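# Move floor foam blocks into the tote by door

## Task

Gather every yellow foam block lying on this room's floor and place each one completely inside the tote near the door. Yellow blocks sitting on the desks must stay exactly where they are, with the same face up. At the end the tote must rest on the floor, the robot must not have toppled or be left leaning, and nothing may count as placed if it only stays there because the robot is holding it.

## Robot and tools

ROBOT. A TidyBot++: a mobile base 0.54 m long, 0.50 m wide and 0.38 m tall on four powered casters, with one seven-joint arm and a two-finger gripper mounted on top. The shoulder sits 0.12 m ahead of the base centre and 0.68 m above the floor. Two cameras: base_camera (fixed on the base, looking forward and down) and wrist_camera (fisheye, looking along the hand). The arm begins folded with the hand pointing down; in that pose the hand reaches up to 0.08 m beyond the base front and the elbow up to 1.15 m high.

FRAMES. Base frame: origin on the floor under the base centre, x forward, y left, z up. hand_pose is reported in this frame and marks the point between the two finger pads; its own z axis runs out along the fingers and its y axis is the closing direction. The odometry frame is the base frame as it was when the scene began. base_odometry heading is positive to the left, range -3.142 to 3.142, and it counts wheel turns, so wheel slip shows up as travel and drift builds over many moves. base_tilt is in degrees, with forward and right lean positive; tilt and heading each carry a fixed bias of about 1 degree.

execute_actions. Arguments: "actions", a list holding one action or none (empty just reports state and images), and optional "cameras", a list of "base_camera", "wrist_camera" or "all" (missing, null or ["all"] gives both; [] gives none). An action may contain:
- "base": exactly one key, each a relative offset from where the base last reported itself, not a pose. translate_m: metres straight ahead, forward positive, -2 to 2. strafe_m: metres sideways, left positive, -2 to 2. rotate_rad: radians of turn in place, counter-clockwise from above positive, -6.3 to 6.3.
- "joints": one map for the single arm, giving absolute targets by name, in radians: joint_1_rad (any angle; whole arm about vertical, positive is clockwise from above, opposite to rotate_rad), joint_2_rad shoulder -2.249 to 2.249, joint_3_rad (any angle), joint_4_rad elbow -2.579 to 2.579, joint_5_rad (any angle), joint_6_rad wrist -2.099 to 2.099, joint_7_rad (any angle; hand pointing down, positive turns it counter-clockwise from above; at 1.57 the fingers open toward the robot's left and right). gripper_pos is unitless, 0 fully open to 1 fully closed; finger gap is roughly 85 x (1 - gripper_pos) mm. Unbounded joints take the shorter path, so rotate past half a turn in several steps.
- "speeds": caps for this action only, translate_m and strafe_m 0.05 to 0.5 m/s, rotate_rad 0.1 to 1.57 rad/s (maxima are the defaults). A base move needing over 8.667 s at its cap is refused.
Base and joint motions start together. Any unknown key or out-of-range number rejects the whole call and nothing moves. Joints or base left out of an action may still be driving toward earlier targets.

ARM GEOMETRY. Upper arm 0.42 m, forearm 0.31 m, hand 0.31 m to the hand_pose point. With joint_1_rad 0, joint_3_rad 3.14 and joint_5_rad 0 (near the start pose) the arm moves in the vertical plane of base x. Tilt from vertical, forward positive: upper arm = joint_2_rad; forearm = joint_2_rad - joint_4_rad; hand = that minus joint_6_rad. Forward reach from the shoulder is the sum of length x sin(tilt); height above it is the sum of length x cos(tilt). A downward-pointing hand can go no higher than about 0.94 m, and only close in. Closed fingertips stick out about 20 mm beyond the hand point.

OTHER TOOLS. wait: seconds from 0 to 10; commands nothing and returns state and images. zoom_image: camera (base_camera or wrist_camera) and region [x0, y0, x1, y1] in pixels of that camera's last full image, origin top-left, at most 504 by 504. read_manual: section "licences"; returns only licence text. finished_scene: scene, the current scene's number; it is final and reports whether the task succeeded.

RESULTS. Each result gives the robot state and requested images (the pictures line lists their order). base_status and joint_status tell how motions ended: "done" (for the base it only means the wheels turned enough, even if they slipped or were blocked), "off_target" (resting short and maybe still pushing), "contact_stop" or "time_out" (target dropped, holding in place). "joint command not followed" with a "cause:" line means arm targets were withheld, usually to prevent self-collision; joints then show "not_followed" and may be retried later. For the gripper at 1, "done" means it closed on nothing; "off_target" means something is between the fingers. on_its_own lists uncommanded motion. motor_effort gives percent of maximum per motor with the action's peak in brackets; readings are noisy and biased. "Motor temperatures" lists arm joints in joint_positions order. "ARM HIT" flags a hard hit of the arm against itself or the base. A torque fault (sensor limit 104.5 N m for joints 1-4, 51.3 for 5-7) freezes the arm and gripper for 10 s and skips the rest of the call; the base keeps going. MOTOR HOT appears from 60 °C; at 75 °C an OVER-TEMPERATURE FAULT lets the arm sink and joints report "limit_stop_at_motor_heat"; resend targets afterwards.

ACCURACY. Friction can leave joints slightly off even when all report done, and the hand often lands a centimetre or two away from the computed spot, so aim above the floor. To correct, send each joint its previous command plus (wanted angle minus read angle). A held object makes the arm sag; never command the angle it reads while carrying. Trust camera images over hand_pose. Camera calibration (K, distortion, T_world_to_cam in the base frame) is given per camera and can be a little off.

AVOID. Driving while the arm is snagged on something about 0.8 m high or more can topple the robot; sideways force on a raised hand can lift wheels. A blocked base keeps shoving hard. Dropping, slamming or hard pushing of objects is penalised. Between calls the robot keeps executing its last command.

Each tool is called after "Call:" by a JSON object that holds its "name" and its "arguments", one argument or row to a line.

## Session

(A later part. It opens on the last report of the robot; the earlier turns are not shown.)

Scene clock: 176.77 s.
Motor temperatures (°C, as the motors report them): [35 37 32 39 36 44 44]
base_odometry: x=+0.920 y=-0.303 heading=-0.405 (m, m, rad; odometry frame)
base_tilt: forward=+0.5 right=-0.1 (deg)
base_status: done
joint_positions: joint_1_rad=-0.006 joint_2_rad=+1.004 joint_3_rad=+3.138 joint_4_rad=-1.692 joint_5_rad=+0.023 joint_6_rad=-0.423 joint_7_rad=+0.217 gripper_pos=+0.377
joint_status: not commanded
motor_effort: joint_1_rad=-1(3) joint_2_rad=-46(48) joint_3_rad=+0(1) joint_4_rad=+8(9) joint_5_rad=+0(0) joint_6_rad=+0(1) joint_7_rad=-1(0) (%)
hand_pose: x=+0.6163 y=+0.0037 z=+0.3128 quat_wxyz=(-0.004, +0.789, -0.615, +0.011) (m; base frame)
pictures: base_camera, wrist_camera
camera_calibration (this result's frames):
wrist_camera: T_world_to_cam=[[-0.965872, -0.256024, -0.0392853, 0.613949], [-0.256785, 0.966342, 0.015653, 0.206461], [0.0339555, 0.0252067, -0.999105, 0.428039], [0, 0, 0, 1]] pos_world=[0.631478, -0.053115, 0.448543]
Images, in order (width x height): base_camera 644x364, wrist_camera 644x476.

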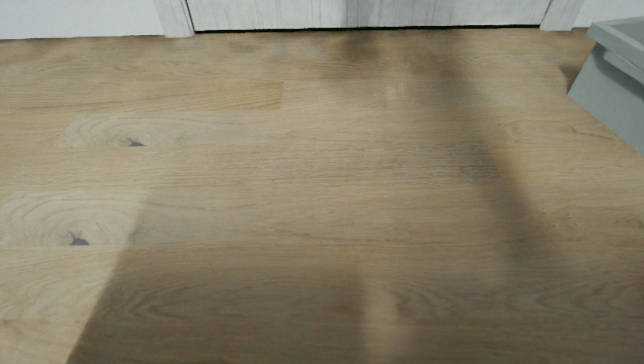

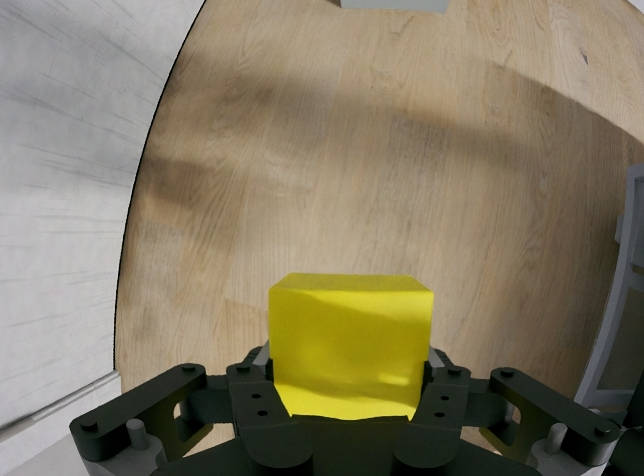

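Call:
{"name": "execute_actions", "arguments": {
  "actions": [
    {"base":{"rotate_rad":-0.75}}
  ],
  "cameras": []
}}

Call:
{"name": "execute_actions", "arguments": {
  "actions": [
    {"base":{"translate_m":0.3}}
  ]
}}

Scene clock: 184.40 s.
Motor temperatures (°C, as the motors report them): [35 37 32 39 36 44 44]
base_odometry: x=+0.920 y=-0.303 heading=-1.154 (m, m, rad; odometry frame)
base_tilt: forward=+0.5 right=-0.1 (deg)
base_status: done
joint_positions: joint_1_rad=+0.009 joint_2_rad=+1.004 joint_3_rad=+3.147 joint_4_rad=-1.692 joint_5_rad=+0.023 joint_6_rad=-0.423 joint_7_rad=+0.217 gripper_pos=+0.377
joint_status: not commanded
motor_effort: joint_1_rad=-1(7) joint_2_rad=-46(46) joint_3_rad=+0(4) joint_4_rad=+8(8) joint_5_rad=+0(0) joint_6_rad=+0(1) joint_7_rad=-1(0) (%)
hand_pose: x=+0.6163 y=-0.0095 z=+0.3127 quat_wxyz=(-0.001, +0.782, -0.623, +0.013) (m; base frame)
pictures: none
No camera images: the call's "cameras" was empty. Leave "cameras" out to get every camera's image.

Scene clock: 186.30 s.
Motor temperatures (°C, as the motors report them): [35 37 32 39 36 44 44]
base_odometry: x=+1.041 y=-0.578 heading=-1.155 (m, m, rad; odometry frame)
base_tilt: forward=+0.5 right=-0.1 (deg)
base_status: done
joint_positions: joint_1_rad=+0.009 joint_2_rad=+1.004 joint_3_rad=+3.147 joint_4_rad=-1.694 joint_5_rad=+0.023 joint_6_rad=-0.424 joint_7_rad=+0.217 gripper_pos=+0.377
joint_status: not commanded
motor_effort: joint_1_rad=+0(1) joint_2_rad=-46(47) joint_3_rad=+0(1) joint_4_rad=+8(9) joint_5_rad=+0(0) joint_6_rad=+1(1) joint_7_rad=-1(1) (%)
hand_pose: x=+0.6151 y=-0.0095 z=+0.3127 quat_wxyz=(+0.000, +0.782, -0.623, +0.012) (m; base frame)
pictures: base_camera, wrist_camera
camera_calibration (this result's frames):
wrist_camera: T_world_to_cam=[[-0.971037, -0.236328, -0.0351459, 0.611524], [-0.236752, 0.971534, 0.00837111, 0.208959], [0.0321671, 0.0164495, -0.999347, 0.429363], [0, 0, 0, 1]] pos_world=[0.629472, -0.0655528, 0.448826]
Images, in order (width x height): base_camera 644x364, wrist_camera 644x476.

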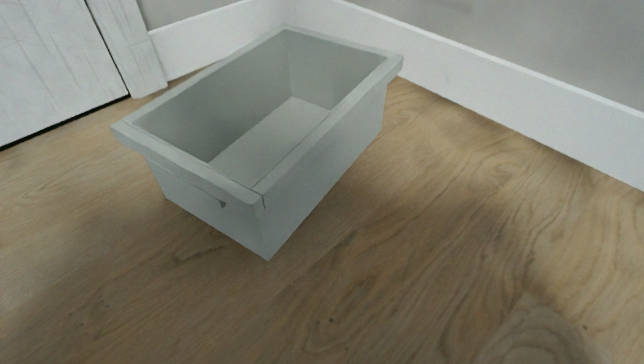

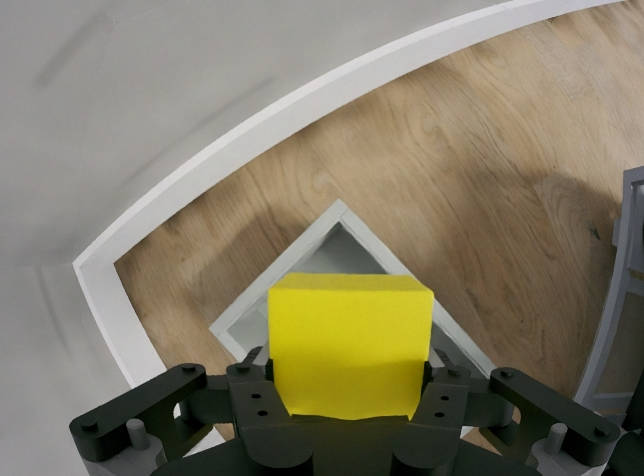

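Call:
{"name": "execute_actions", "arguments": {
  "actions": [
    {"base":{"strafe_m":0.09},"joints":{"joint_2_rad":1.25,"joint_4_rad":-1.62,"joint_6_rad":-0.27}}
  ],
  "cameras": ["base_camera"]
}}

Call:
{"name": "execute_actions", "arguments": {
  "actions": [
    {"joints":{"gripper_pos":0}}
  ],
  "cameras": []
}}

Call:
{"name": "execute_actions", "arguments": {
  "actions": [
    {"joints":{"joint_2_rad":0.8,"joint_4_rad":-1.8,"joint_6_rad":-0.54}}
  ]
}}

Scene clock: 195.70 s.
Motor temperatures (°C, as the motors report them): [35 37 32 39 36 44 44]
base_odometry: x=+1.124 y=-0.542 heading=-1.155 (m, m, rad; odometry frame)
base_tilt: forward=+0.4 right=-0.1 (deg)
base_status: done
joint_positions: joint_1_rad=-0.004 joint_2_rad=+1.256 joint_3_rad=+3.143 joint_4_rad=-1.635 joint_5_rad=+0.023 joint_6_rad=-0.291 joint_7_rad=+0.217 gripper_pos=+0.377
joint_status: all done
motor_effort: joint_1_rad=-1(5) joint_2_rad=-46(49) joint_3_rad=+0(3) joint_4_rad=+5(8) joint_5_rad=+0(0) joint_6_rad=+0(0) joint_7_rad=-1(0) (%)
hand_pose: x=+0.5850 y=+0.0004 z=+0.1967 quat_wxyz=(+0.015, +0.788, -0.616, -0.013) (m; base frame)
pictures: base_camera
Images, in order (width x height): base_camera 644x364.

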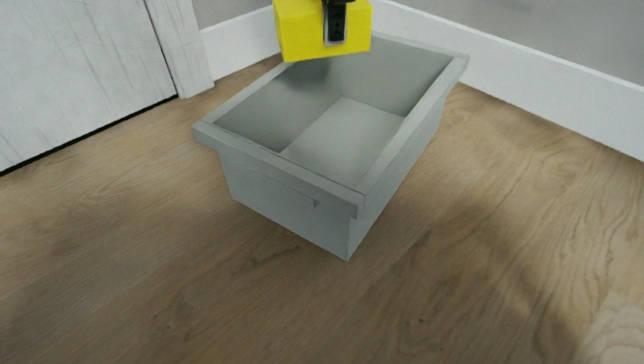

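Scene clock: 196.80 s.
Motor temperatures (°C, as the motors report them): [35 37 32 39 36 44 44]
base_odometry: x=+1.124 y=-0.542 heading=-1.155 (m, m, rad; odometry frame)
base_tilt: forward=+0.4 right=-0.1 (deg)
base_status: not commanded
joint_positions: joint_1_rad=-0.004 joint_2_rad=+1.256 joint_3_rad=+3.143 joint_4_rad=-1.635 joint_5_rad=+0.023 joint_6_rad=-0.291 joint_7_rad=+0.217 gripper_pos=+0.000
joint_status: all done
motor_effort: joint_1_rad=-1(0) joint_2_rad=-46(47) joint_3_rad=+0(0) joint_4_rad=+5(5) joint_5_rad=+0(0) joint_6_rad=+0(0) joint_7_rad=+0(1) (%)
hand_pose: x=+0.5850 y=+0.0004 z=+0.1967 quat_wxyz=(+0.015, +0.788, -0.616, -0.013) (m; base frame)
pictures: none
No camera images: the call's "cameras" was empty. Leave "cameras" out to get every camera's image.

Scene clock: 198.43 s.
Motor temperatures (°C, as the motors report them): [35 37 32 39 36 44 44]
base_odometry: x=+1.124 y=-0.542 heading=-1.155 (m, m, rad; odometry frame)
base_tilt: forward=+0.5 right=-0.1 (deg)
base_status: not commanded
joint_positions: joint_1_rad=-0.004 joint_2_rad=+0.801 joint_3_rad=+3.143 joint_4_rad=-1.785 joint_5_rad=+0.023 joint_6_rad=-0.520 joint_7_rad=+0.217 gripper_pos=+0.000
joint_status: all done
motor_effort: joint_1_rad=-1(1) joint_2_rad=-42(49) joint_3_rad=+0(0) joint_4_rad=+10(11) joint_5_rad=+0(0) joint_6_rad=+0(1) joint_7_rad=-1(1) (%)
hand_pose: x=+0.5980 y=-0.0010 z=+0.3965 quat_wxyz=(-0.006, +0.787, -0.617, +0.018) (m; base frame)
pictures: base_camera, wrist_camera
camera_calibration (this result's frames):
wrist_camera: T_world_to_cam=[[-0.966862, -0.250222, -0.0506589, 0.60346], [-0.250852, 0.968004, 0.00637562, 0.205158], [0.0474427, 0.0188722, -0.998696, 0.504148], [0, 0, 0, 1]] pos_world=[0.611009, -0.0571092, 0.532753]
Images, in order (width x height): base_camera 644x364, wrist_camera 644x476.

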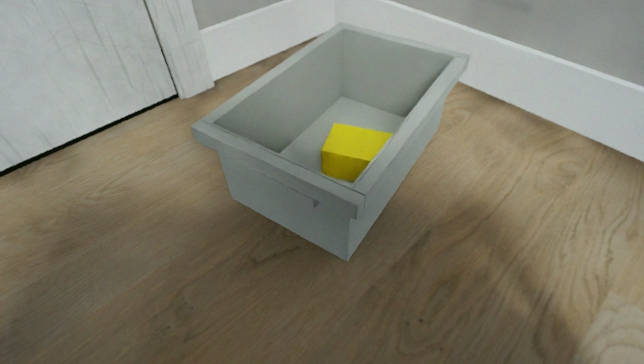

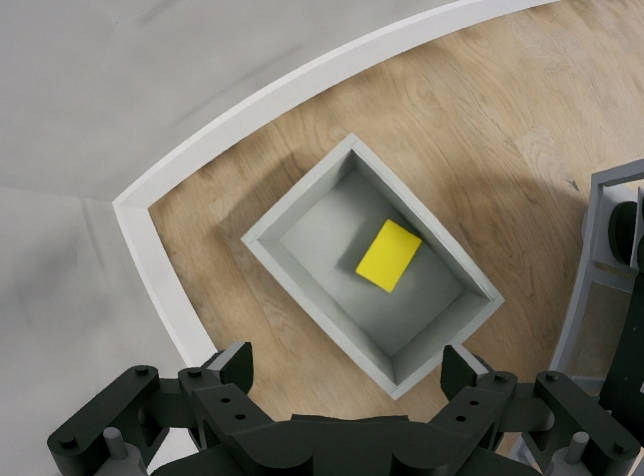

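Call:
{"name": "finished_scene", "arguments": {
  "scene": 1
}}

The scene is finished: the task was done.


## Next scene

The same job, from a new start.

Call:
{"name": "execute_actions", "arguments": {
  "actions": [
    {"joints":{"joint_4_rad":-1.6,"joint_6_rad":-1.1}}
  ],
  "cameras": ["wrist_camera"]
}}

Call:
{"name": "execute_actions", "arguments": {
  "actions": [
    {"base":{"rotate_rad":2.1}}
  ],
  "cameras": ["wrist_camera"]
}}

Call:
{"name": "execute_actions", "arguments": {
  "actions": [
    {"base":{"rotate_rad":2.1}}
  ],
  "cameras": ["wrist_camera"]
}}

Scene clock: 2.23 s.
Motor temperatures (°C, as the motors report them): [35 37 32 38 36 44 44]
base_odometry: x=+0.000 y=+0.000 heading=+0.000 (m, m, rad; odometry frame)
base_tilt: forward=+0.5 right=-0.1 (deg)
base_status: not commanded
joint_positions: joint_1_rad=+0.006 joint_2_rad=-0.327 joint_3_rad=+3.104 joint_4_rad=-1.614 joint_5_rad=+0.035 joint_6_rad=-1.079 joint_7_rad=+1.604 gripper_pos=+0.000
joint_status: all done
motor_effort: joint_1_rad=-1(1) joint_2_rad=-9(9) joint_3_rad=+1(1) joint_4_rad=+21(21) joint_5_rad=+0(0) joint_6_rad=+6(7) joint_7_rad=-1(1) (%)
hand_pose: x=+0.5032 y=+0.0066 z=+0.9461 quat_wxyz=(+0.024, +0.925, +0.033, +0.378) (m; base frame)
pictures: wrist_camera
camera_calibration (this result's frames):
wrist_camera: T_world_to_cam=[[0.0659861, -0.995811, 0.0633024, -0.0810567], [-0.730399, -0.091427, -0.676874, 1.06525], [0.679825, -0.00157173, -0.733372, 0.488249], [0, 0, 0, 1]] pos_world=[0.451483, 0.0174429, 1.08424]
Images, in order (width x height): wrist_camera 644x476.

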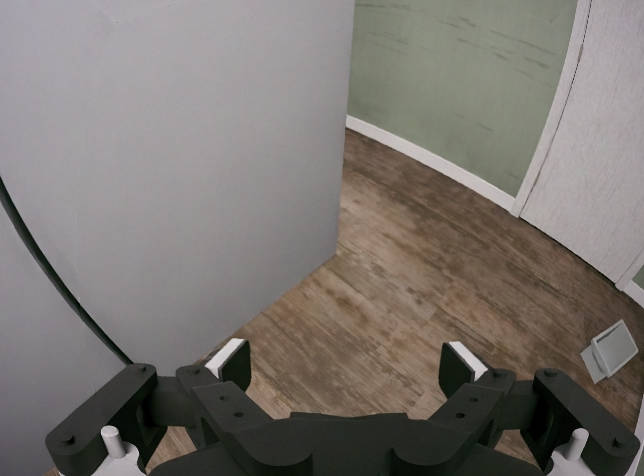

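Scene clock: 4.87 s.
Motor temperatures (°C, as the motors report them): [35 37 32 38 36 44 44]
base_odometry: x=+0.000 y=+0.000 heading=+2.099 (m, m, rad; odometry frame)
base_tilt: forward=+0.4 right=-0.1 (deg)
base_status: done
joint_positions: joint_1_rad=+0.006 joint_2_rad=-0.327 joint_3_rad=+3.104 joint_4_rad=-1.614 joint_5_rad=+0.035 joint_6_rad=-1.079 joint_7_rad=+1.604 gripper_pos=+0.000
joint_status: not commanded
motor_effort: joint_1_rad=-1(0) joint_2_rad=-9(11) joint_3_rad=+1(2) joint_4_rad=+21(21) joint_5_rad=+0(1) joint_6_rad=+6(6) joint_7_rad=-1(1) (%)
hand_pose: x=+0.5032 y=+0.0065 z=+0.9460 quat_wxyz=(+0.024, +0.925, +0.033, +0.378) (m; base frame)
pictures: wrist_camera
camera_calibration (this result's frames):
wrist_camera: T_world_to_cam=[[0.0659098, -0.995818, 0.0632711, -0.0810244], [-0.730476, -0.0913496, -0.676801, 1.06519], [0.67975, -0.00161018, -0.733442, 0.488351], [0, 0, 0, 1]] pos_world=[0.451476, 0.0174051, 1.08422]
Images, in order (width x height): wrist_camera 644x476.

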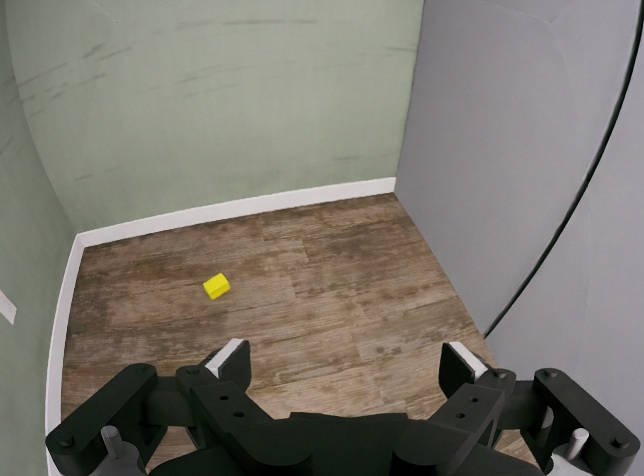

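Scene clock: 7.50 s.
Motor temperatures (°C, as the motors report them): [35 37 32 39 36 44 44]
base_odometry: x=+0.000 y=+0.000 heading=-2.085 (m, m, rad; odometry frame)
base_tilt: forward=+0.4 right=-0.1 (deg)
base_status: done
joint_positions: joint_1_rad=+0.006 joint_2_rad=-0.327 joint_3_rad=+3.104 joint_4_rad=-1.614 joint_5_rad=+0.035 joint_6_rad=-1.079 joint_7_rad=+1.604 gripper_pos=+0.000
joint_status: not commanded
motor_effort: joint_1_rad=-1(2) joint_2_rad=-9(11) joint_3_rad=+1(3) joint_4_rad=+21(21) joint_5_rad=+0(1) joint_6_rad=+6(6) joint_7_rad=-1(1) (%)
hand_pose: x=+0.5032 y=+0.0065 z=+0.9460 quat_wxyz=(+0.024, +0.925, +0.033, +0.378) (m; base frame)
pictures: wrist_camera
camera_calibration (this result's frames):
wrist_camera: T_world_to_cam=[[0.0659063, -0.995818, 0.0632617, -0.0810153], [-0.730571, -0.0913404, -0.6767, 1.0651], [0.679648, -0.00161845, -0.733536, 0.48848], [0, 0, 0, 1]] pos_world=[0.451476, 0.0174007, 1.0842]
Images, in order (width x height): wrist_camera 644x476.

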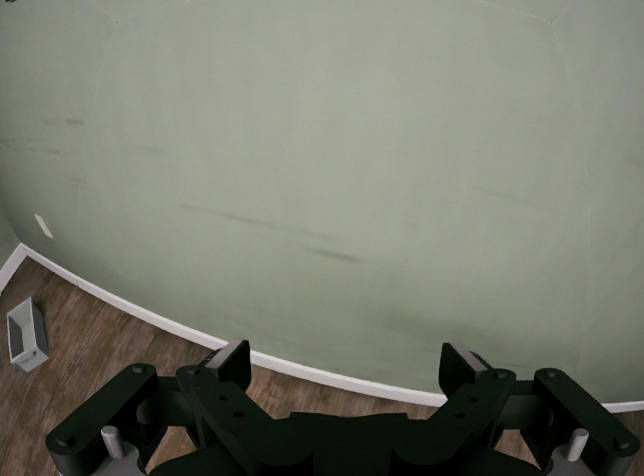

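Call:
{"name": "execute_actions", "arguments": {
  "actions": [
    {"base":{"rotate_rad":-1.711},"joints":{"joint_2_rad":0.3,"joint_4_rad":-1.9,"joint_6_rad":-0.94,"joint_5_rad":0,"joint_1_rad":0,"joint_3_rad":3.14}}
  ],
  "cameras": []
}}

Call:
{"name": "execute_actions", "arguments": {
  "actions": [
    {"base":{"translate_m":0.55}}
  ],
  "cameras": ["wrist_camera"]
}}

Scene clock: 20.83 s.
Motor temperatures (°C, as the motors report them): [35 37 32 39 36 44 44]
base_odometry: x=+0.000 y=+0.000 heading=+2.488 (m, m, rad; odometry frame)
base_tilt: forward=+0.5 right=-0.1 (deg)
base_status: done
joint_positions: joint_1_rad=+0.005 joint_2_rad=+0.306 joint_3_rad=+3.136 joint_4_rad=-1.881 joint_5_rad=+0.029 joint_6_rad=-0.955 joint_7_rad=+1.604 gripper_pos=+0.000
joint_status: all done
motor_effort: joint_1_rad=+0(4) joint_2_rad=-29(32) joint_3_rad=+0(1) joint_4_rad=+15(21) joint_5_rad=+0(1) joint_6_rad=+0(7) joint_7_rad=-1(1) (%)
hand_pose: x=+0.5021 y=-0.0059 z=+0.5903 quat_wxyz=(+0.011, +1.000, +0.025, +0.000) (m; base frame)
pictures: none
No camera images: the call's "cameras" was empty. Leave "cameras" out to get every camera's image.

Scene clock: 23.30 s.
Motor temperatures (°C, as the motors report them): [35 37 32 39 36 44 44]
base_odometry: x=-0.436 y=+0.335 heading=+2.487 (m, m, rad; odometry frame)
base_tilt: forward=+0.4 right=-0.1 (deg)
base_status: done
joint_positions: joint_1_rad=+0.005 joint_2_rad=+0.304 joint_3_rad=+3.136 joint_4_rad=-1.888 joint_5_rad=+0.029 joint_6_rad=-0.954 joint_7_rad=+1.604 gripper_pos=+0.000
joint_status: not commanded
motor_effort: joint_1_rad=-1(2) joint_2_rad=-29(31) joint_3_rad=+1(1) joint_4_rad=+15(16) joint_5_rad=+0(0) joint_6_rad=+0(1) joint_7_rad=-1(1) (%)
hand_pose: x=+0.4994 y=-0.0058 z=+0.5893 quat_wxyz=(+0.011, +1.000, +0.025, -0.002) (m; base frame)
pictures: wrist_camera
camera_calibration (this result's frames):
wrist_camera: T_world_to_cam=[[0.0613084, -0.998117, 0.00212882, -0.0322258], [-0.997605, -0.0612082, 0.0322201, 0.535568], [-0.0320291, -0.00409909, -0.999479, 0.74155], [0, 0, 0, 1]] pos_world=[0.560012, 0.00365577, 0.723976]
Images, in order (width x height): wrist_camera 644x476.

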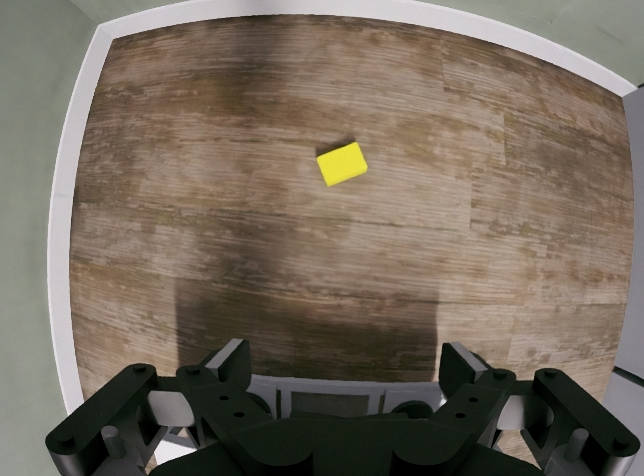

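Call:
{"name": "execute_actions", "arguments": {
  "actions": [
    {"base":{"translate_m":0.155},"joints":{"joint_7_rad":0.37,"joint_2_rad":1.3,"joint_4_rad":-1.6,"joint_6_rad":-0.24}}
  ],
  "cameras": ["wrist_camera"]
}}

Scene clock: 33.57 s.
Motor temperatures (°C, as the motors report them): [35 37 32 39 36 44 44]
base_odometry: x=-0.559 y=+0.430 heading=+2.486 (m, m, rad; odometry frame)
base_tilt: forward=+0.5 right=-0.1 (deg)
base_status: done
joint_positions: joint_1_rad=+0.005 joint_2_rad=+1.297 joint_3_rad=+3.136 joint_4_rad=-1.619 joint_5_rad=+0.029 joint_6_rad=-0.260 joint_7_rad=+0.411 gripper_pos=+0.000
joint_status: all done
motor_effort: joint_1_rad=-1(2) joint_2_rad=-46(49) joint_3_rad=+0(0) joint_4_rad=+3(17) joint_5_rad=+0(0) joint_6_rad=+0(1) joint_7_rad=-1(1) (%)
hand_pose: x=+0.5840 y=-0.0001 z=+0.1781 quat_wxyz=(+0.010, +0.843, -0.538, -0.014) (m; base frame)
pictures: wrist_camera
camera_calibration (this result's frames):
wrist_camera: T_world_to_cam=[[-0.901593, -0.432424, 0.0118625, 0.529836], [-0.431682, 0.901142, 0.039914, 0.301802], [-0.0279496, 0.0308654, -0.999133, 0.33077], [0, 0, 0, 1]] pos_world=[0.617224, -0.053062, 0.312152]
Images, in order (width x height): wrist_camera 644x476.

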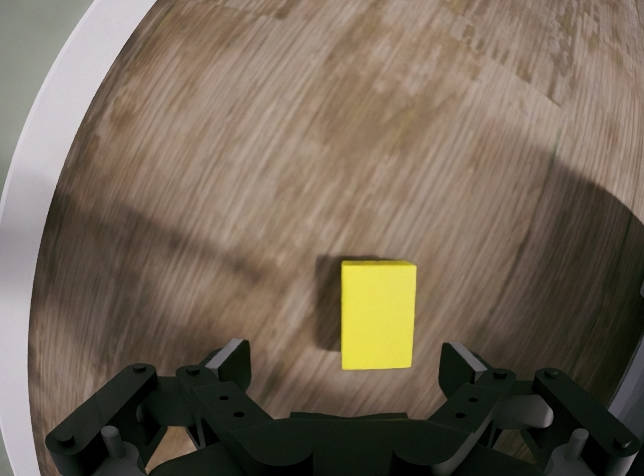

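Call:
{"name": "execute_actions", "arguments": {
  "actions": [
    {"joints":{"joint_2_rad":1.64,"joint_4_rad":-1.44,"joint_6_rad":-0.05}}
  ],
  "cameras": []
}}

Call:
{"name": "execute_actions", "arguments": {
  "actions": [
    {"joints":{"gripper_pos":1}}
  ],
  "cameras": []
}}

Call:
{"name": "execute_actions", "arguments": {
  "actions": [
    {"base":{"rotate_rad":2.92},"joints":{"joint_2_rad":1.0,"joint_4_rad":-1.7,"joint_6_rad":-0.44}}
  ],
  "cameras": []
}}

Call:
{"name": "execute_actions", "arguments": {
  "actions": [
    {"base":{"translate_m":1.5}}
  ],
  "cameras": ["base_camera"]
}}

Scene clock: 49.13 s.
Motor temperatures (°C, as the motors report them): [35 37 32 39 36 44 44]
base_odometry: x=-0.559 y=+0.430 heading=+2.486 (m, m, rad; odometry frame)
base_tilt: forward=+0.5 right=-0.1 (deg)
base_status: not commanded
joint_positions: joint_1_rad=+0.005 joint_2_rad=+1.643 joint_3_rad=+3.136 joint_4_rad=-1.456 joint_5_rad=+0.029 joint_6_rad=-0.070 joint_7_rad=+0.411 gripper_pos=+0.000
joint_status: all done
motor_effort: joint_1_rad=-1(1) joint_2_rad=-44(48) joint_3_rad=+0(0) joint_4_rad=+1(5) joint_5_rad=+0(0) joint_6_rad=+0(1) joint_7_rad=-1(0) (%)
hand_pose: x=+0.5440 y=+0.0018 z=+0.0265 quat_wxyz=(+0.006, +0.843, -0.538, -0.012) (m; base frame)
pictures: none
No camera images: the call's "cameras" was empty. Leave "cameras" out to get every camera's image.

Scene clock: 50.23 s.
Motor temperatures (°C, as the motors report them): [35 37 32 39 36 44 44]
base_odometry: x=-0.559 y=+0.430 heading=+2.486 (m, m, rad; odometry frame)
base_tilt: forward=+0.5 right=-0.1 (deg)
base_status: not commanded
joint_positions: joint_1_rad=+0.005 joint_2_rad=+1.638 joint_3_rad=+3.136 joint_4_rad=-1.450 joint_5_rad=+0.029 joint_6_rad=-0.069 joint_7_rad=+0.411 gripper_pos=+0.390
joint_status: gripper_pos off_target (ended at +0.390, target +1.000)
motor_effort: joint_1_rad=+0(1) joint_2_rad=-45(45) joint_3_rad=+0(0) joint_4_rad=+1(6) joint_5_rad=+0(0) joint_6_rad=+0(4) joint_7_rad=-1(1) (%)
hand_pose: x=+0.5506 y=+0.0018 z=+0.0286 quat_wxyz=(+0.003, +0.843, -0.538, -0.008) (m; base frame)
pictures: none
No camera images: the call's "cameras" was empty. Leave "cameras" out to get every camera's image.

Scene clock: 53.60 s.
Motor temperatures (°C, as the motors report them): [35 37 32 39 36 44 44]
base_odometry: x=-0.559 y=+0.430 heading=-0.878 (m, m, rad; odometry frame)
base_tilt: forward=+0.5 right=-0.1 (deg)
base_status: done
joint_positions: joint_1_rad=-0.006 joint_2_rad=+1.004 joint_3_rad=+3.138 joint_4_rad=-1.682 joint_5_rad=+0.028 joint_6_rad=-0.419 joint_7_rad=+0.411 gripper_pos=+0.390
joint_status: all done
motor_effort: joint_1_rad=-1(4) joint_2_rad=-46(49) joint_3_rad=+0(3) joint_4_rad=+8(8) joint_5_rad=+0(1) joint_6_rad=+1(1) joint_7_rad=-1(1) (%)
hand_pose: x=+0.6237 y=+0.0030 z=+0.3143 quat_wxyz=(-0.006, +0.846, -0.534, +0.018) (m; base frame)
pictures: none
No camera images: the call's "cameras" was empty. Leave "cameras" out to get every camera's image.

Scene clock: 57.97 s.
Motor temperatures (°C, as the motors report them): [35 37 32 39 36 44 44]
base_odometry: x=+0.401 y=-0.722 heading=-0.877 (m, m, rad; odometry frame)
base_tilt: forward=+0.5 right=-0.1 (deg)
base_status: done
joint_positions: joint_1_rad=-0.006 joint_2_rad=+1.004 joint_3_rad=+3.138 joint_4_rad=-1.690 joint_5_rad=+0.028 joint_6_rad=-0.424 joint_7_rad=+0.411 gripper_pos=+0.390
joint_status: not commanded
motor_effort: joint_1_rad=+0(3) joint_2_rad=-46(47) joint_3_rad=+0(1) joint_4_rad=+8(10) joint_5_rad=+0(0) joint_6_rad=+1(1) joint_7_rad=-1(1) (%)
hand_pose: x=+0.6174 y=+0.0029 z=+0.3132 quat_wxyz=(-0.003, +0.846, -0.534, +0.012) (m; base frame)
pictures: base_camera
Images, in order (width x height): base_camera 644x364.

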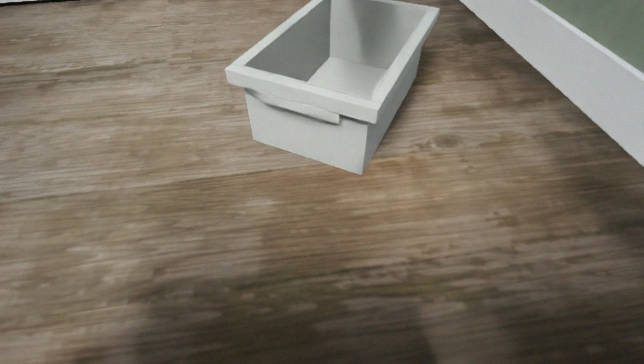

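Call:
{"name": "execute_actions", "arguments": {
  "actions": [
    {"base":{"translate_m":0.16},"joints":{"joint_2_rad":1.25,"joint_4_rad":-1.62,"joint_6_rad":-0.27}}
  ],
  "cameras": ["base_camera"]
}}

Call:
{"name": "execute_actions", "arguments": {
  "actions": [
    {"joints":{"gripper_pos":0}}
  ],
  "cameras": []
}}

Call:
{"name": "execute_actions", "arguments": {
  "actions": [
    {"joints":{"joint_2_rad":0.8,"joint_4_rad":-1.8,"joint_6_rad":-0.54}}
  ],
  "cameras": ["wrist_camera"]
}}

Scene clock: 67.73 s.
Motor temperatures (°C, as the motors report them): [35 38 32 39 36 44 44]
base_odometry: x=+0.504 y=-0.845 heading=-0.876 (m, m, rad; odometry frame)
base_tilt: forward=+0.5 right=-0.1 (deg)
base_status: done
joint_positions: joint_1_rad=-0.006 joint_2_rad=+1.252 joint_3_rad=+3.138 joint_4_rad=-1.633 joint_5_rad=+0.028 joint_6_rad=-0.287 joint_7_rad=+0.411 gripper_pos=+0.390
joint_status: all done
motor_effort: joint_1_rad=-1(2) joint_2_rad=-46(49) joint_3_rad=+0(1) joint_4_rad=+4(10) joint_5_rad=+0(0) joint_6_rad=+0(1) joint_7_rad=-1(1) (%)
hand_pose: x=+0.5888 y=+0.0038 z=+0.1985 quat_wxyz=(+0.010, +0.846, -0.533, -0.012) (m; base frame)
pictures: base_camera
Images, in order (width x height): base_camera 644x364.

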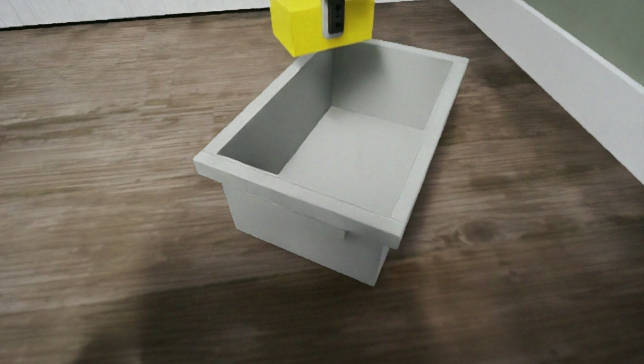

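Scene clock: 68.83 s.
Motor temperatures (°C, as the motors report them): [35 38 32 39 36 44 44]
base_odometry: x=+0.504 y=-0.845 heading=-0.876 (m, m, rad; odometry frame)
base_tilt: forward=+0.4 right=-0.1 (deg)
base_status: not commanded
joint_positions: joint_1_rad=-0.006 joint_2_rad=+1.252 joint_3_rad=+3.138 joint_4_rad=-1.633 joint_5_rad=+0.028 joint_6_rad=-0.287 joint_7_rad=+0.411 gripper_pos=+0.000
joint_status: all done
motor_effort: joint_1_rad=-1(1) joint_2_rad=-46(47) joint_3_rad=+0(0) joint_4_rad=+5(5) joint_5_rad=+0(0) joint_6_rad=+0(0) joint_7_rad=-1(0) (%)
hand_pose: x=+0.5888 y=+0.0038 z=+0.1985 quat_wxyz=(+0.010, +0.846, -0.533, -0.012) (m; base frame)
pictures: none
No camera images: the call's "cameras" was empty. Leave "cameras" out to get every camera's image.

Scene clock: 70.50 s.
Motor temperatures (°C, as the motors report them): [35 38 32 39 36 44 44]
base_odometry: x=+0.504 y=-0.845 heading=-0.876 (m, m, rad; odometry frame)
base_tilt: forward=+0.5 right=-0.1 (deg)
base_status: not commanded
joint_positions: joint_1_rad=-0.006 joint_2_rad=+0.801 joint_3_rad=+3.138 joint_4_rad=-1.783 joint_5_rad=+0.028 joint_6_rad=-0.521 joint_7_rad=+0.411 gripper_pos=+0.000
joint_status: all done
motor_effort: joint_1_rad=-1(1) joint_2_rad=-42(49) joint_3_rad=+0(0) joint_4_rad=+10(10) joint_5_rad=+0(0) joint_6_rad=+1(1) joint_7_rad=-1(1) (%)
hand_pose: x=+0.5989 y=+0.0017 z=+0.3969 quat_wxyz=(-0.005, +0.845, -0.534, +0.019) (m; base frame)
pictures: wrist_camera
camera_calibration (this result's frames):
wrist_camera: T_world_to_cam=[[-0.896371, -0.44074, -0.0476152, 0.562026], [-0.44127, 0.897374, 0.000705251, 0.319169], [0.0424178, 0.0216433, -0.998866, 0.507564], [0, 0, 0, 1]] pos_world=[0.623094, -0.0496925, 0.533524]
Images, in order (width x height): wrist_camera 644x476.

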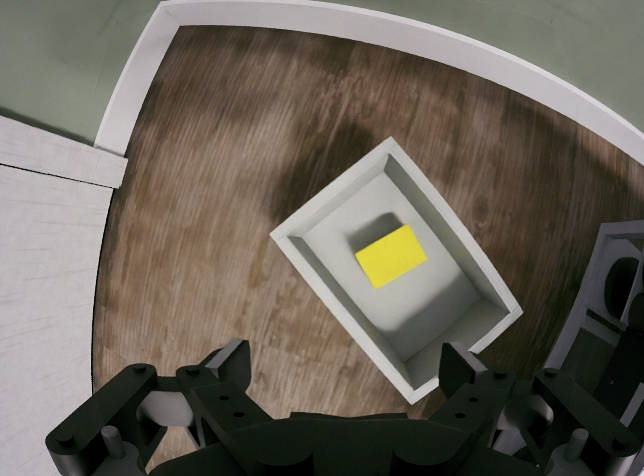

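Call:
{"name": "execute_actions", "arguments": {
  "actions": [
    {"base":{"rotate_rad":1.62},"joints":{"joint_2_rad":-0.35,"joint_4_rad":-1.6,"joint_6_rad":-1.1,"joint_7_rad":1.6}}
  ],
  "cameras": []
}}

Call:
{"name": "execute_actions", "arguments": {
  "actions": [
    {"base":{"translate_m":0.6}}
  ],
  "cameras": []
}}

Call:
{"name": "execute_actions", "arguments": {
  "actions": [
    {"base":{"strafe_m":-0.5}}
  ]
}}

Scene clock: 81.13 s.
Motor temperatures (°C, as the motors report them): [35 38 32 39 36 44 44]
base_odometry: x=+0.504 y=-0.845 heading=+0.744 (m, m, rad; odometry frame)
base_tilt: forward=+0.4 right=-0.1 (deg)
base_status: done
joint_positions: joint_1_rad=-0.015 joint_2_rad=-0.351 joint_3_rad=+3.128 joint_4_rad=-1.616 joint_5_rad=+0.022 joint_6_rad=-1.080 joint_7_rad=+1.558 gripper_pos=+0.000
joint_status: all done
motor_effort: joint_1_rad=-1(4) joint_2_rad=-8(44) joint_3_rad=+1(5) joint_4_rad=+21(21) joint_5_rad=+0(2) joint_6_rad=+7(6) joint_7_rad=-1(1) (%)
hand_pose: x=+0.4964 y=+0.0070 z=+0.9536 quat_wxyz=(+0.005, +0.922, +0.009, +0.388) (m; base frame)
pictures: none
No camera images: the call's "cameras" was empty. Leave "cameras" out to get every camera's image.

Scene clock: 83.70 s.
Motor temperatures (°C, as the motors report them): [35 38 32 39 36 44 44]
base_odometry: x=+0.945 y=-0.438 heading=+0.744 (m, m, rad; odometry frame)
base_tilt: forward=+0.5 right=-0.1 (deg)
base_status: done
joint_positions: joint_1_rad=-0.015 joint_2_rad=-0.348 joint_3_rad=+3.128 joint_4_rad=-1.614 joint_5_rad=+0.022 joint_6_rad=-1.084 joint_7_rad=+1.558 gripper_pos=+0.000
joint_status: not commanded
motor_effort: joint_1_rad=-1(1) joint_2_rad=-8(11) joint_3_rad=+1(2) joint_4_rad=+21(22) joint_5_rad=+0(1) joint_6_rad=+6(7) joint_7_rad=-1(1) (%)
hand_pose: x=+0.4967 y=+0.0070 z=+0.9532 quat_wxyz=(+0.005, +0.922, +0.009, +0.386) (m; base frame)
pictures: none
No camera images: the call's "cameras" was empty. Leave "cameras" out to get every camera's image.

Scene clock: 86.07 s.
Motor temperatures (°C, as the motors report them): [35 38 32 39 36 44 44]
base_odometry: x=+1.284 y=-0.806 heading=+0.745 (m, m, rad; odometry frame)
base_tilt: forward=+0.4 right=-0.1 (deg)
base_status: done
joint_positions: joint_1_rad=-0.013 joint_2_rad=-0.348 joint_3_rad=+3.135 joint_4_rad=-1.613 joint_5_rad=+0.022 joint_6_rad=-1.084 joint_7_rad=+1.558 gripper_pos=+0.000
joint_status: not commanded
motor_effort: joint_1_rad=-1(1) joint_2_rad=-8(9) joint_3_rad=+1(3) joint_4_rad=+22(21) joint_5_rad=+0(1) joint_6_rad=+6(6) joint_7_rad=+0(1) (%)
hand_pose: x=+0.4968 y=+0.0032 z=+0.9534 quat_wxyz=(+0.006, +0.922, +0.004, +0.386) (m; base frame)
pictures: base_camera, wrist_camera
camera_calibration (this result's frames):
wrist_camera: T_world_to_cam=[[0.0260686, -0.99962, 0.00895615, -0.0128185], [-0.720856, -0.0250046, -0.692634, 1.07526], [0.692595, 0.0115999, -0.721234, 0.480027], [0, 0, 0, 1]] pos_world=[0.442981, 0.00850459, 1.09109]
Images, in order (width x height): base_camera 644x364, wrist_camera 644x476.

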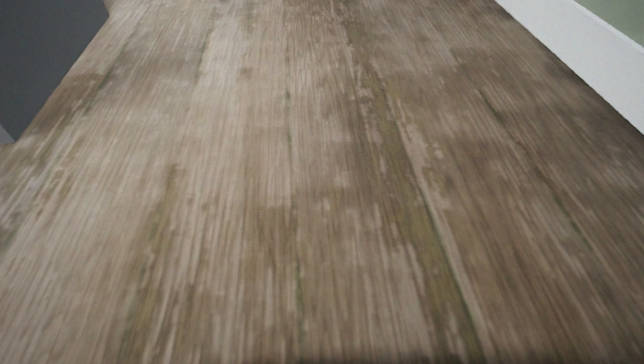

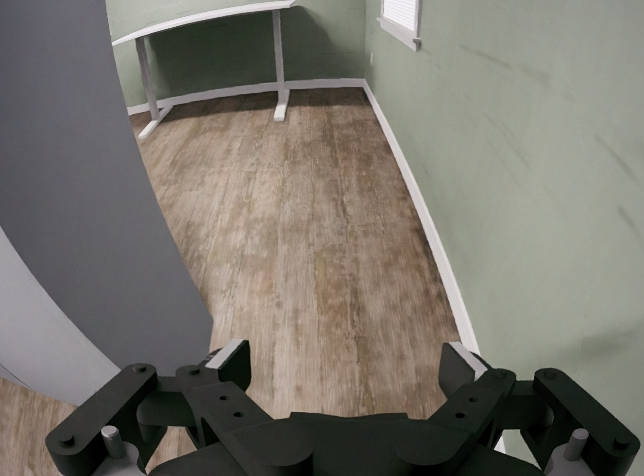

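Call:
{"name": "execute_actions", "arguments": {
  "actions": [
    {"base":{"rotate_rad":0.12}}
  ],
  "cameras": []
}}

Call:
{"name": "execute_actions", "arguments": {
  "actions": [
    {"base":{"translate_m":1.6}}
  ],
  "cameras": []
}}

Call:
{"name": "execute_actions", "arguments": {
  "actions": [
    {"base":{"rotate_rad":0.8}}
  ],
  "cameras": ["wrist_camera"]
}}

Call:
{"name": "execute_actions", "arguments": {
  "actions": [
    {"base":{"rotate_rad":0.9}}
  ],
  "cameras": ["wrist_camera"]
}}

Scene clock: 98.47 s.
Motor temperatures (°C, as the motors report them): [35 38 32 39 36 44 44]
base_odometry: x=+1.284 y=-0.806 heading=+0.865 (m, m, rad; odometry frame)
base_tilt: forward=+0.4 right=-0.1 (deg)
base_status: done
joint_positions: joint_1_rad=-0.011 joint_2_rad=-0.348 joint_3_rad=+3.135 joint_4_rad=-1.613 joint_5_rad=+0.022 joint_6_rad=-1.084 joint_7_rad=+1.558 gripper_pos=+0.000
joint_status: not commanded
motor_effort: joint_1_rad=-1(1) joint_2_rad=-8(12) joint_3_rad=+1(3) joint_4_rad=+21(22) joint_5_rad=+0(1) joint_6_rad=+6(6) joint_7_rad=-1(0) (%)
hand_pose: x=+0.4968 y=+0.0026 z=+0.9534 quat_wxyz=(+0.006, +0.922, +0.004, +0.386) (m; base frame)
pictures: none
No camera images: the call's "cameras" was empty. Leave "cameras" out to get every camera's image.

Scene clock: 103.03 s.
Motor temperatures (°C, as the motors report them): [35 37 32 39 36 44 44]
base_odometry: x=+2.319 y=+0.414 heading=+0.866 (m, m, rad; odometry frame)
base_tilt: forward=+0.4 right=-0.1 (deg)
base_status: done
joint_positions: joint_1_rad=-0.011 joint_2_rad=-0.347 joint_3_rad=+3.135 joint_4_rad=-1.612 joint_5_rad=+0.022 joint_6_rad=-1.085 joint_7_rad=+1.558 gripper_pos=+0.000
joint_status: not commanded
motor_effort: joint_1_rad=-1(1) joint_2_rad=-8(12) joint_3_rad=+1(1) joint_4_rad=+21(22) joint_5_rad=+0(1) joint_6_rad=+6(7) joint_7_rad=-1(1) (%)
hand_pose: x=+0.4969 y=+0.0026 z=+0.9533 quat_wxyz=(+0.006, +0.923, +0.004, +0.386) (m; base frame)
pictures: none
No camera images: the call's "cameras" was empty. Leave "cameras" out to get every camera's image.

Scene clock: 104.73 s.
Motor temperatures (°C, as the motors report them): [35 37 32 39 36 44 44]
base_odometry: x=+2.319 y=+0.414 heading=+1.666 (m, m, rad; odometry frame)
base_tilt: forward=+0.4 right=-0.1 (deg)
base_status: done
joint_positions: joint_1_rad=-0.011 joint_2_rad=-0.347 joint_3_rad=+3.136 joint_4_rad=-1.612 joint_5_rad=+0.022 joint_6_rad=-1.085 joint_7_rad=+1.558 gripper_pos=+0.000
joint_status: not commanded
motor_effort: joint_1_rad=-1(0) joint_2_rad=-8(10) joint_3_rad=+1(3) joint_4_rad=+21(21) joint_5_rad=+0(1) joint_6_rad=+6(6) joint_7_rad=+0(0) (%)
hand_pose: x=+0.4970 y=+0.0021 z=+0.9533 quat_wxyz=(+0.006, +0.923, +0.003, +0.386) (m; base frame)
pictures: wrist_camera
camera_calibration (this result's frames):
wrist_camera: T_world_to_cam=[[0.0234512, -0.999687, 0.00870564, -0.0123294], [-0.721684, -0.0229545, -0.691842, 1.07497], [0.691826, 0.00994183, -0.721996, 0.481018], [0, 0, 0, 1]] pos_world=[0.443296, 0.00756765, 1.09111]
Images, in order (width x height): wrist_camera 644x476.

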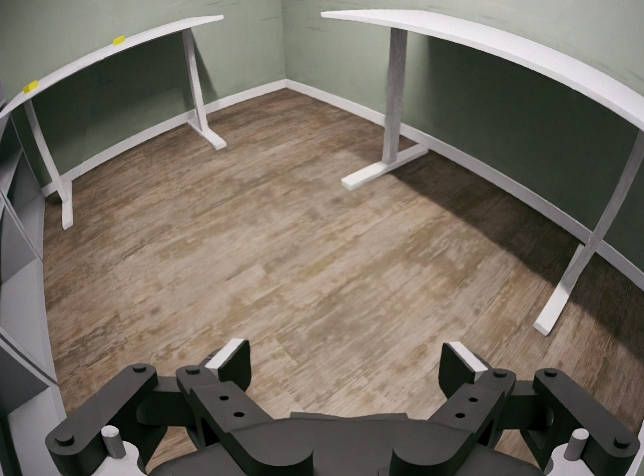

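Scene clock: 106.53 s.
Motor temperatures (°C, as the motors report them): [35 37 32 39 36 44 44]
base_odometry: x=+2.320 y=+0.414 heading=+2.565 (m, m, rad; odometry frame)
base_tilt: forward=+0.4 right=-0.1 (deg)
base_status: done
joint_positions: joint_1_rad=-0.010 joint_2_rad=-0.347 joint_3_rad=+3.136 joint_4_rad=-1.612 joint_5_rad=+0.022 joint_6_rad=-1.085 joint_7_rad=+1.558 gripper_pos=+0.000
joint_status: not commanded
motor_effort: joint_1_rad=-1(2) joint_2_rad=-8(9) joint_3_rad=+1(3) joint_4_rad=+21(21) joint_5_rad=+0(1) joint_6_rad=+6(7) joint_7_rad=-1(1) (%)
hand_pose: x=+0.4970 y=+0.0016 z=+0.9533 quat_wxyz=(+0.006, +0.923, +0.003, +0.386) (m; base frame)
pictures: wrist_camera
camera_calibration (this result's frames):
wrist_camera: T_world_to_cam=[[0.0221583, -0.999718, 0.00857297, -0.0120851], [-0.721714, -0.0219293, -0.691844, 1.07498], [0.691837, 0.00914283, -0.721996, 0.481015], [0, 0, 0, 1]] pos_world=[0.443311, 0.00709397, 1.09111]
Images, in order (width x height): wrist_camera 644x476.

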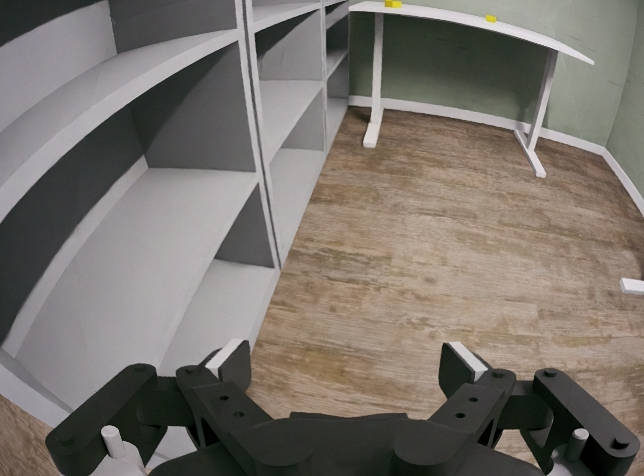

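Call:
{"name": "finished_scene", "arguments": {
  "scene": 2
}}

The scene is finished: the task was done.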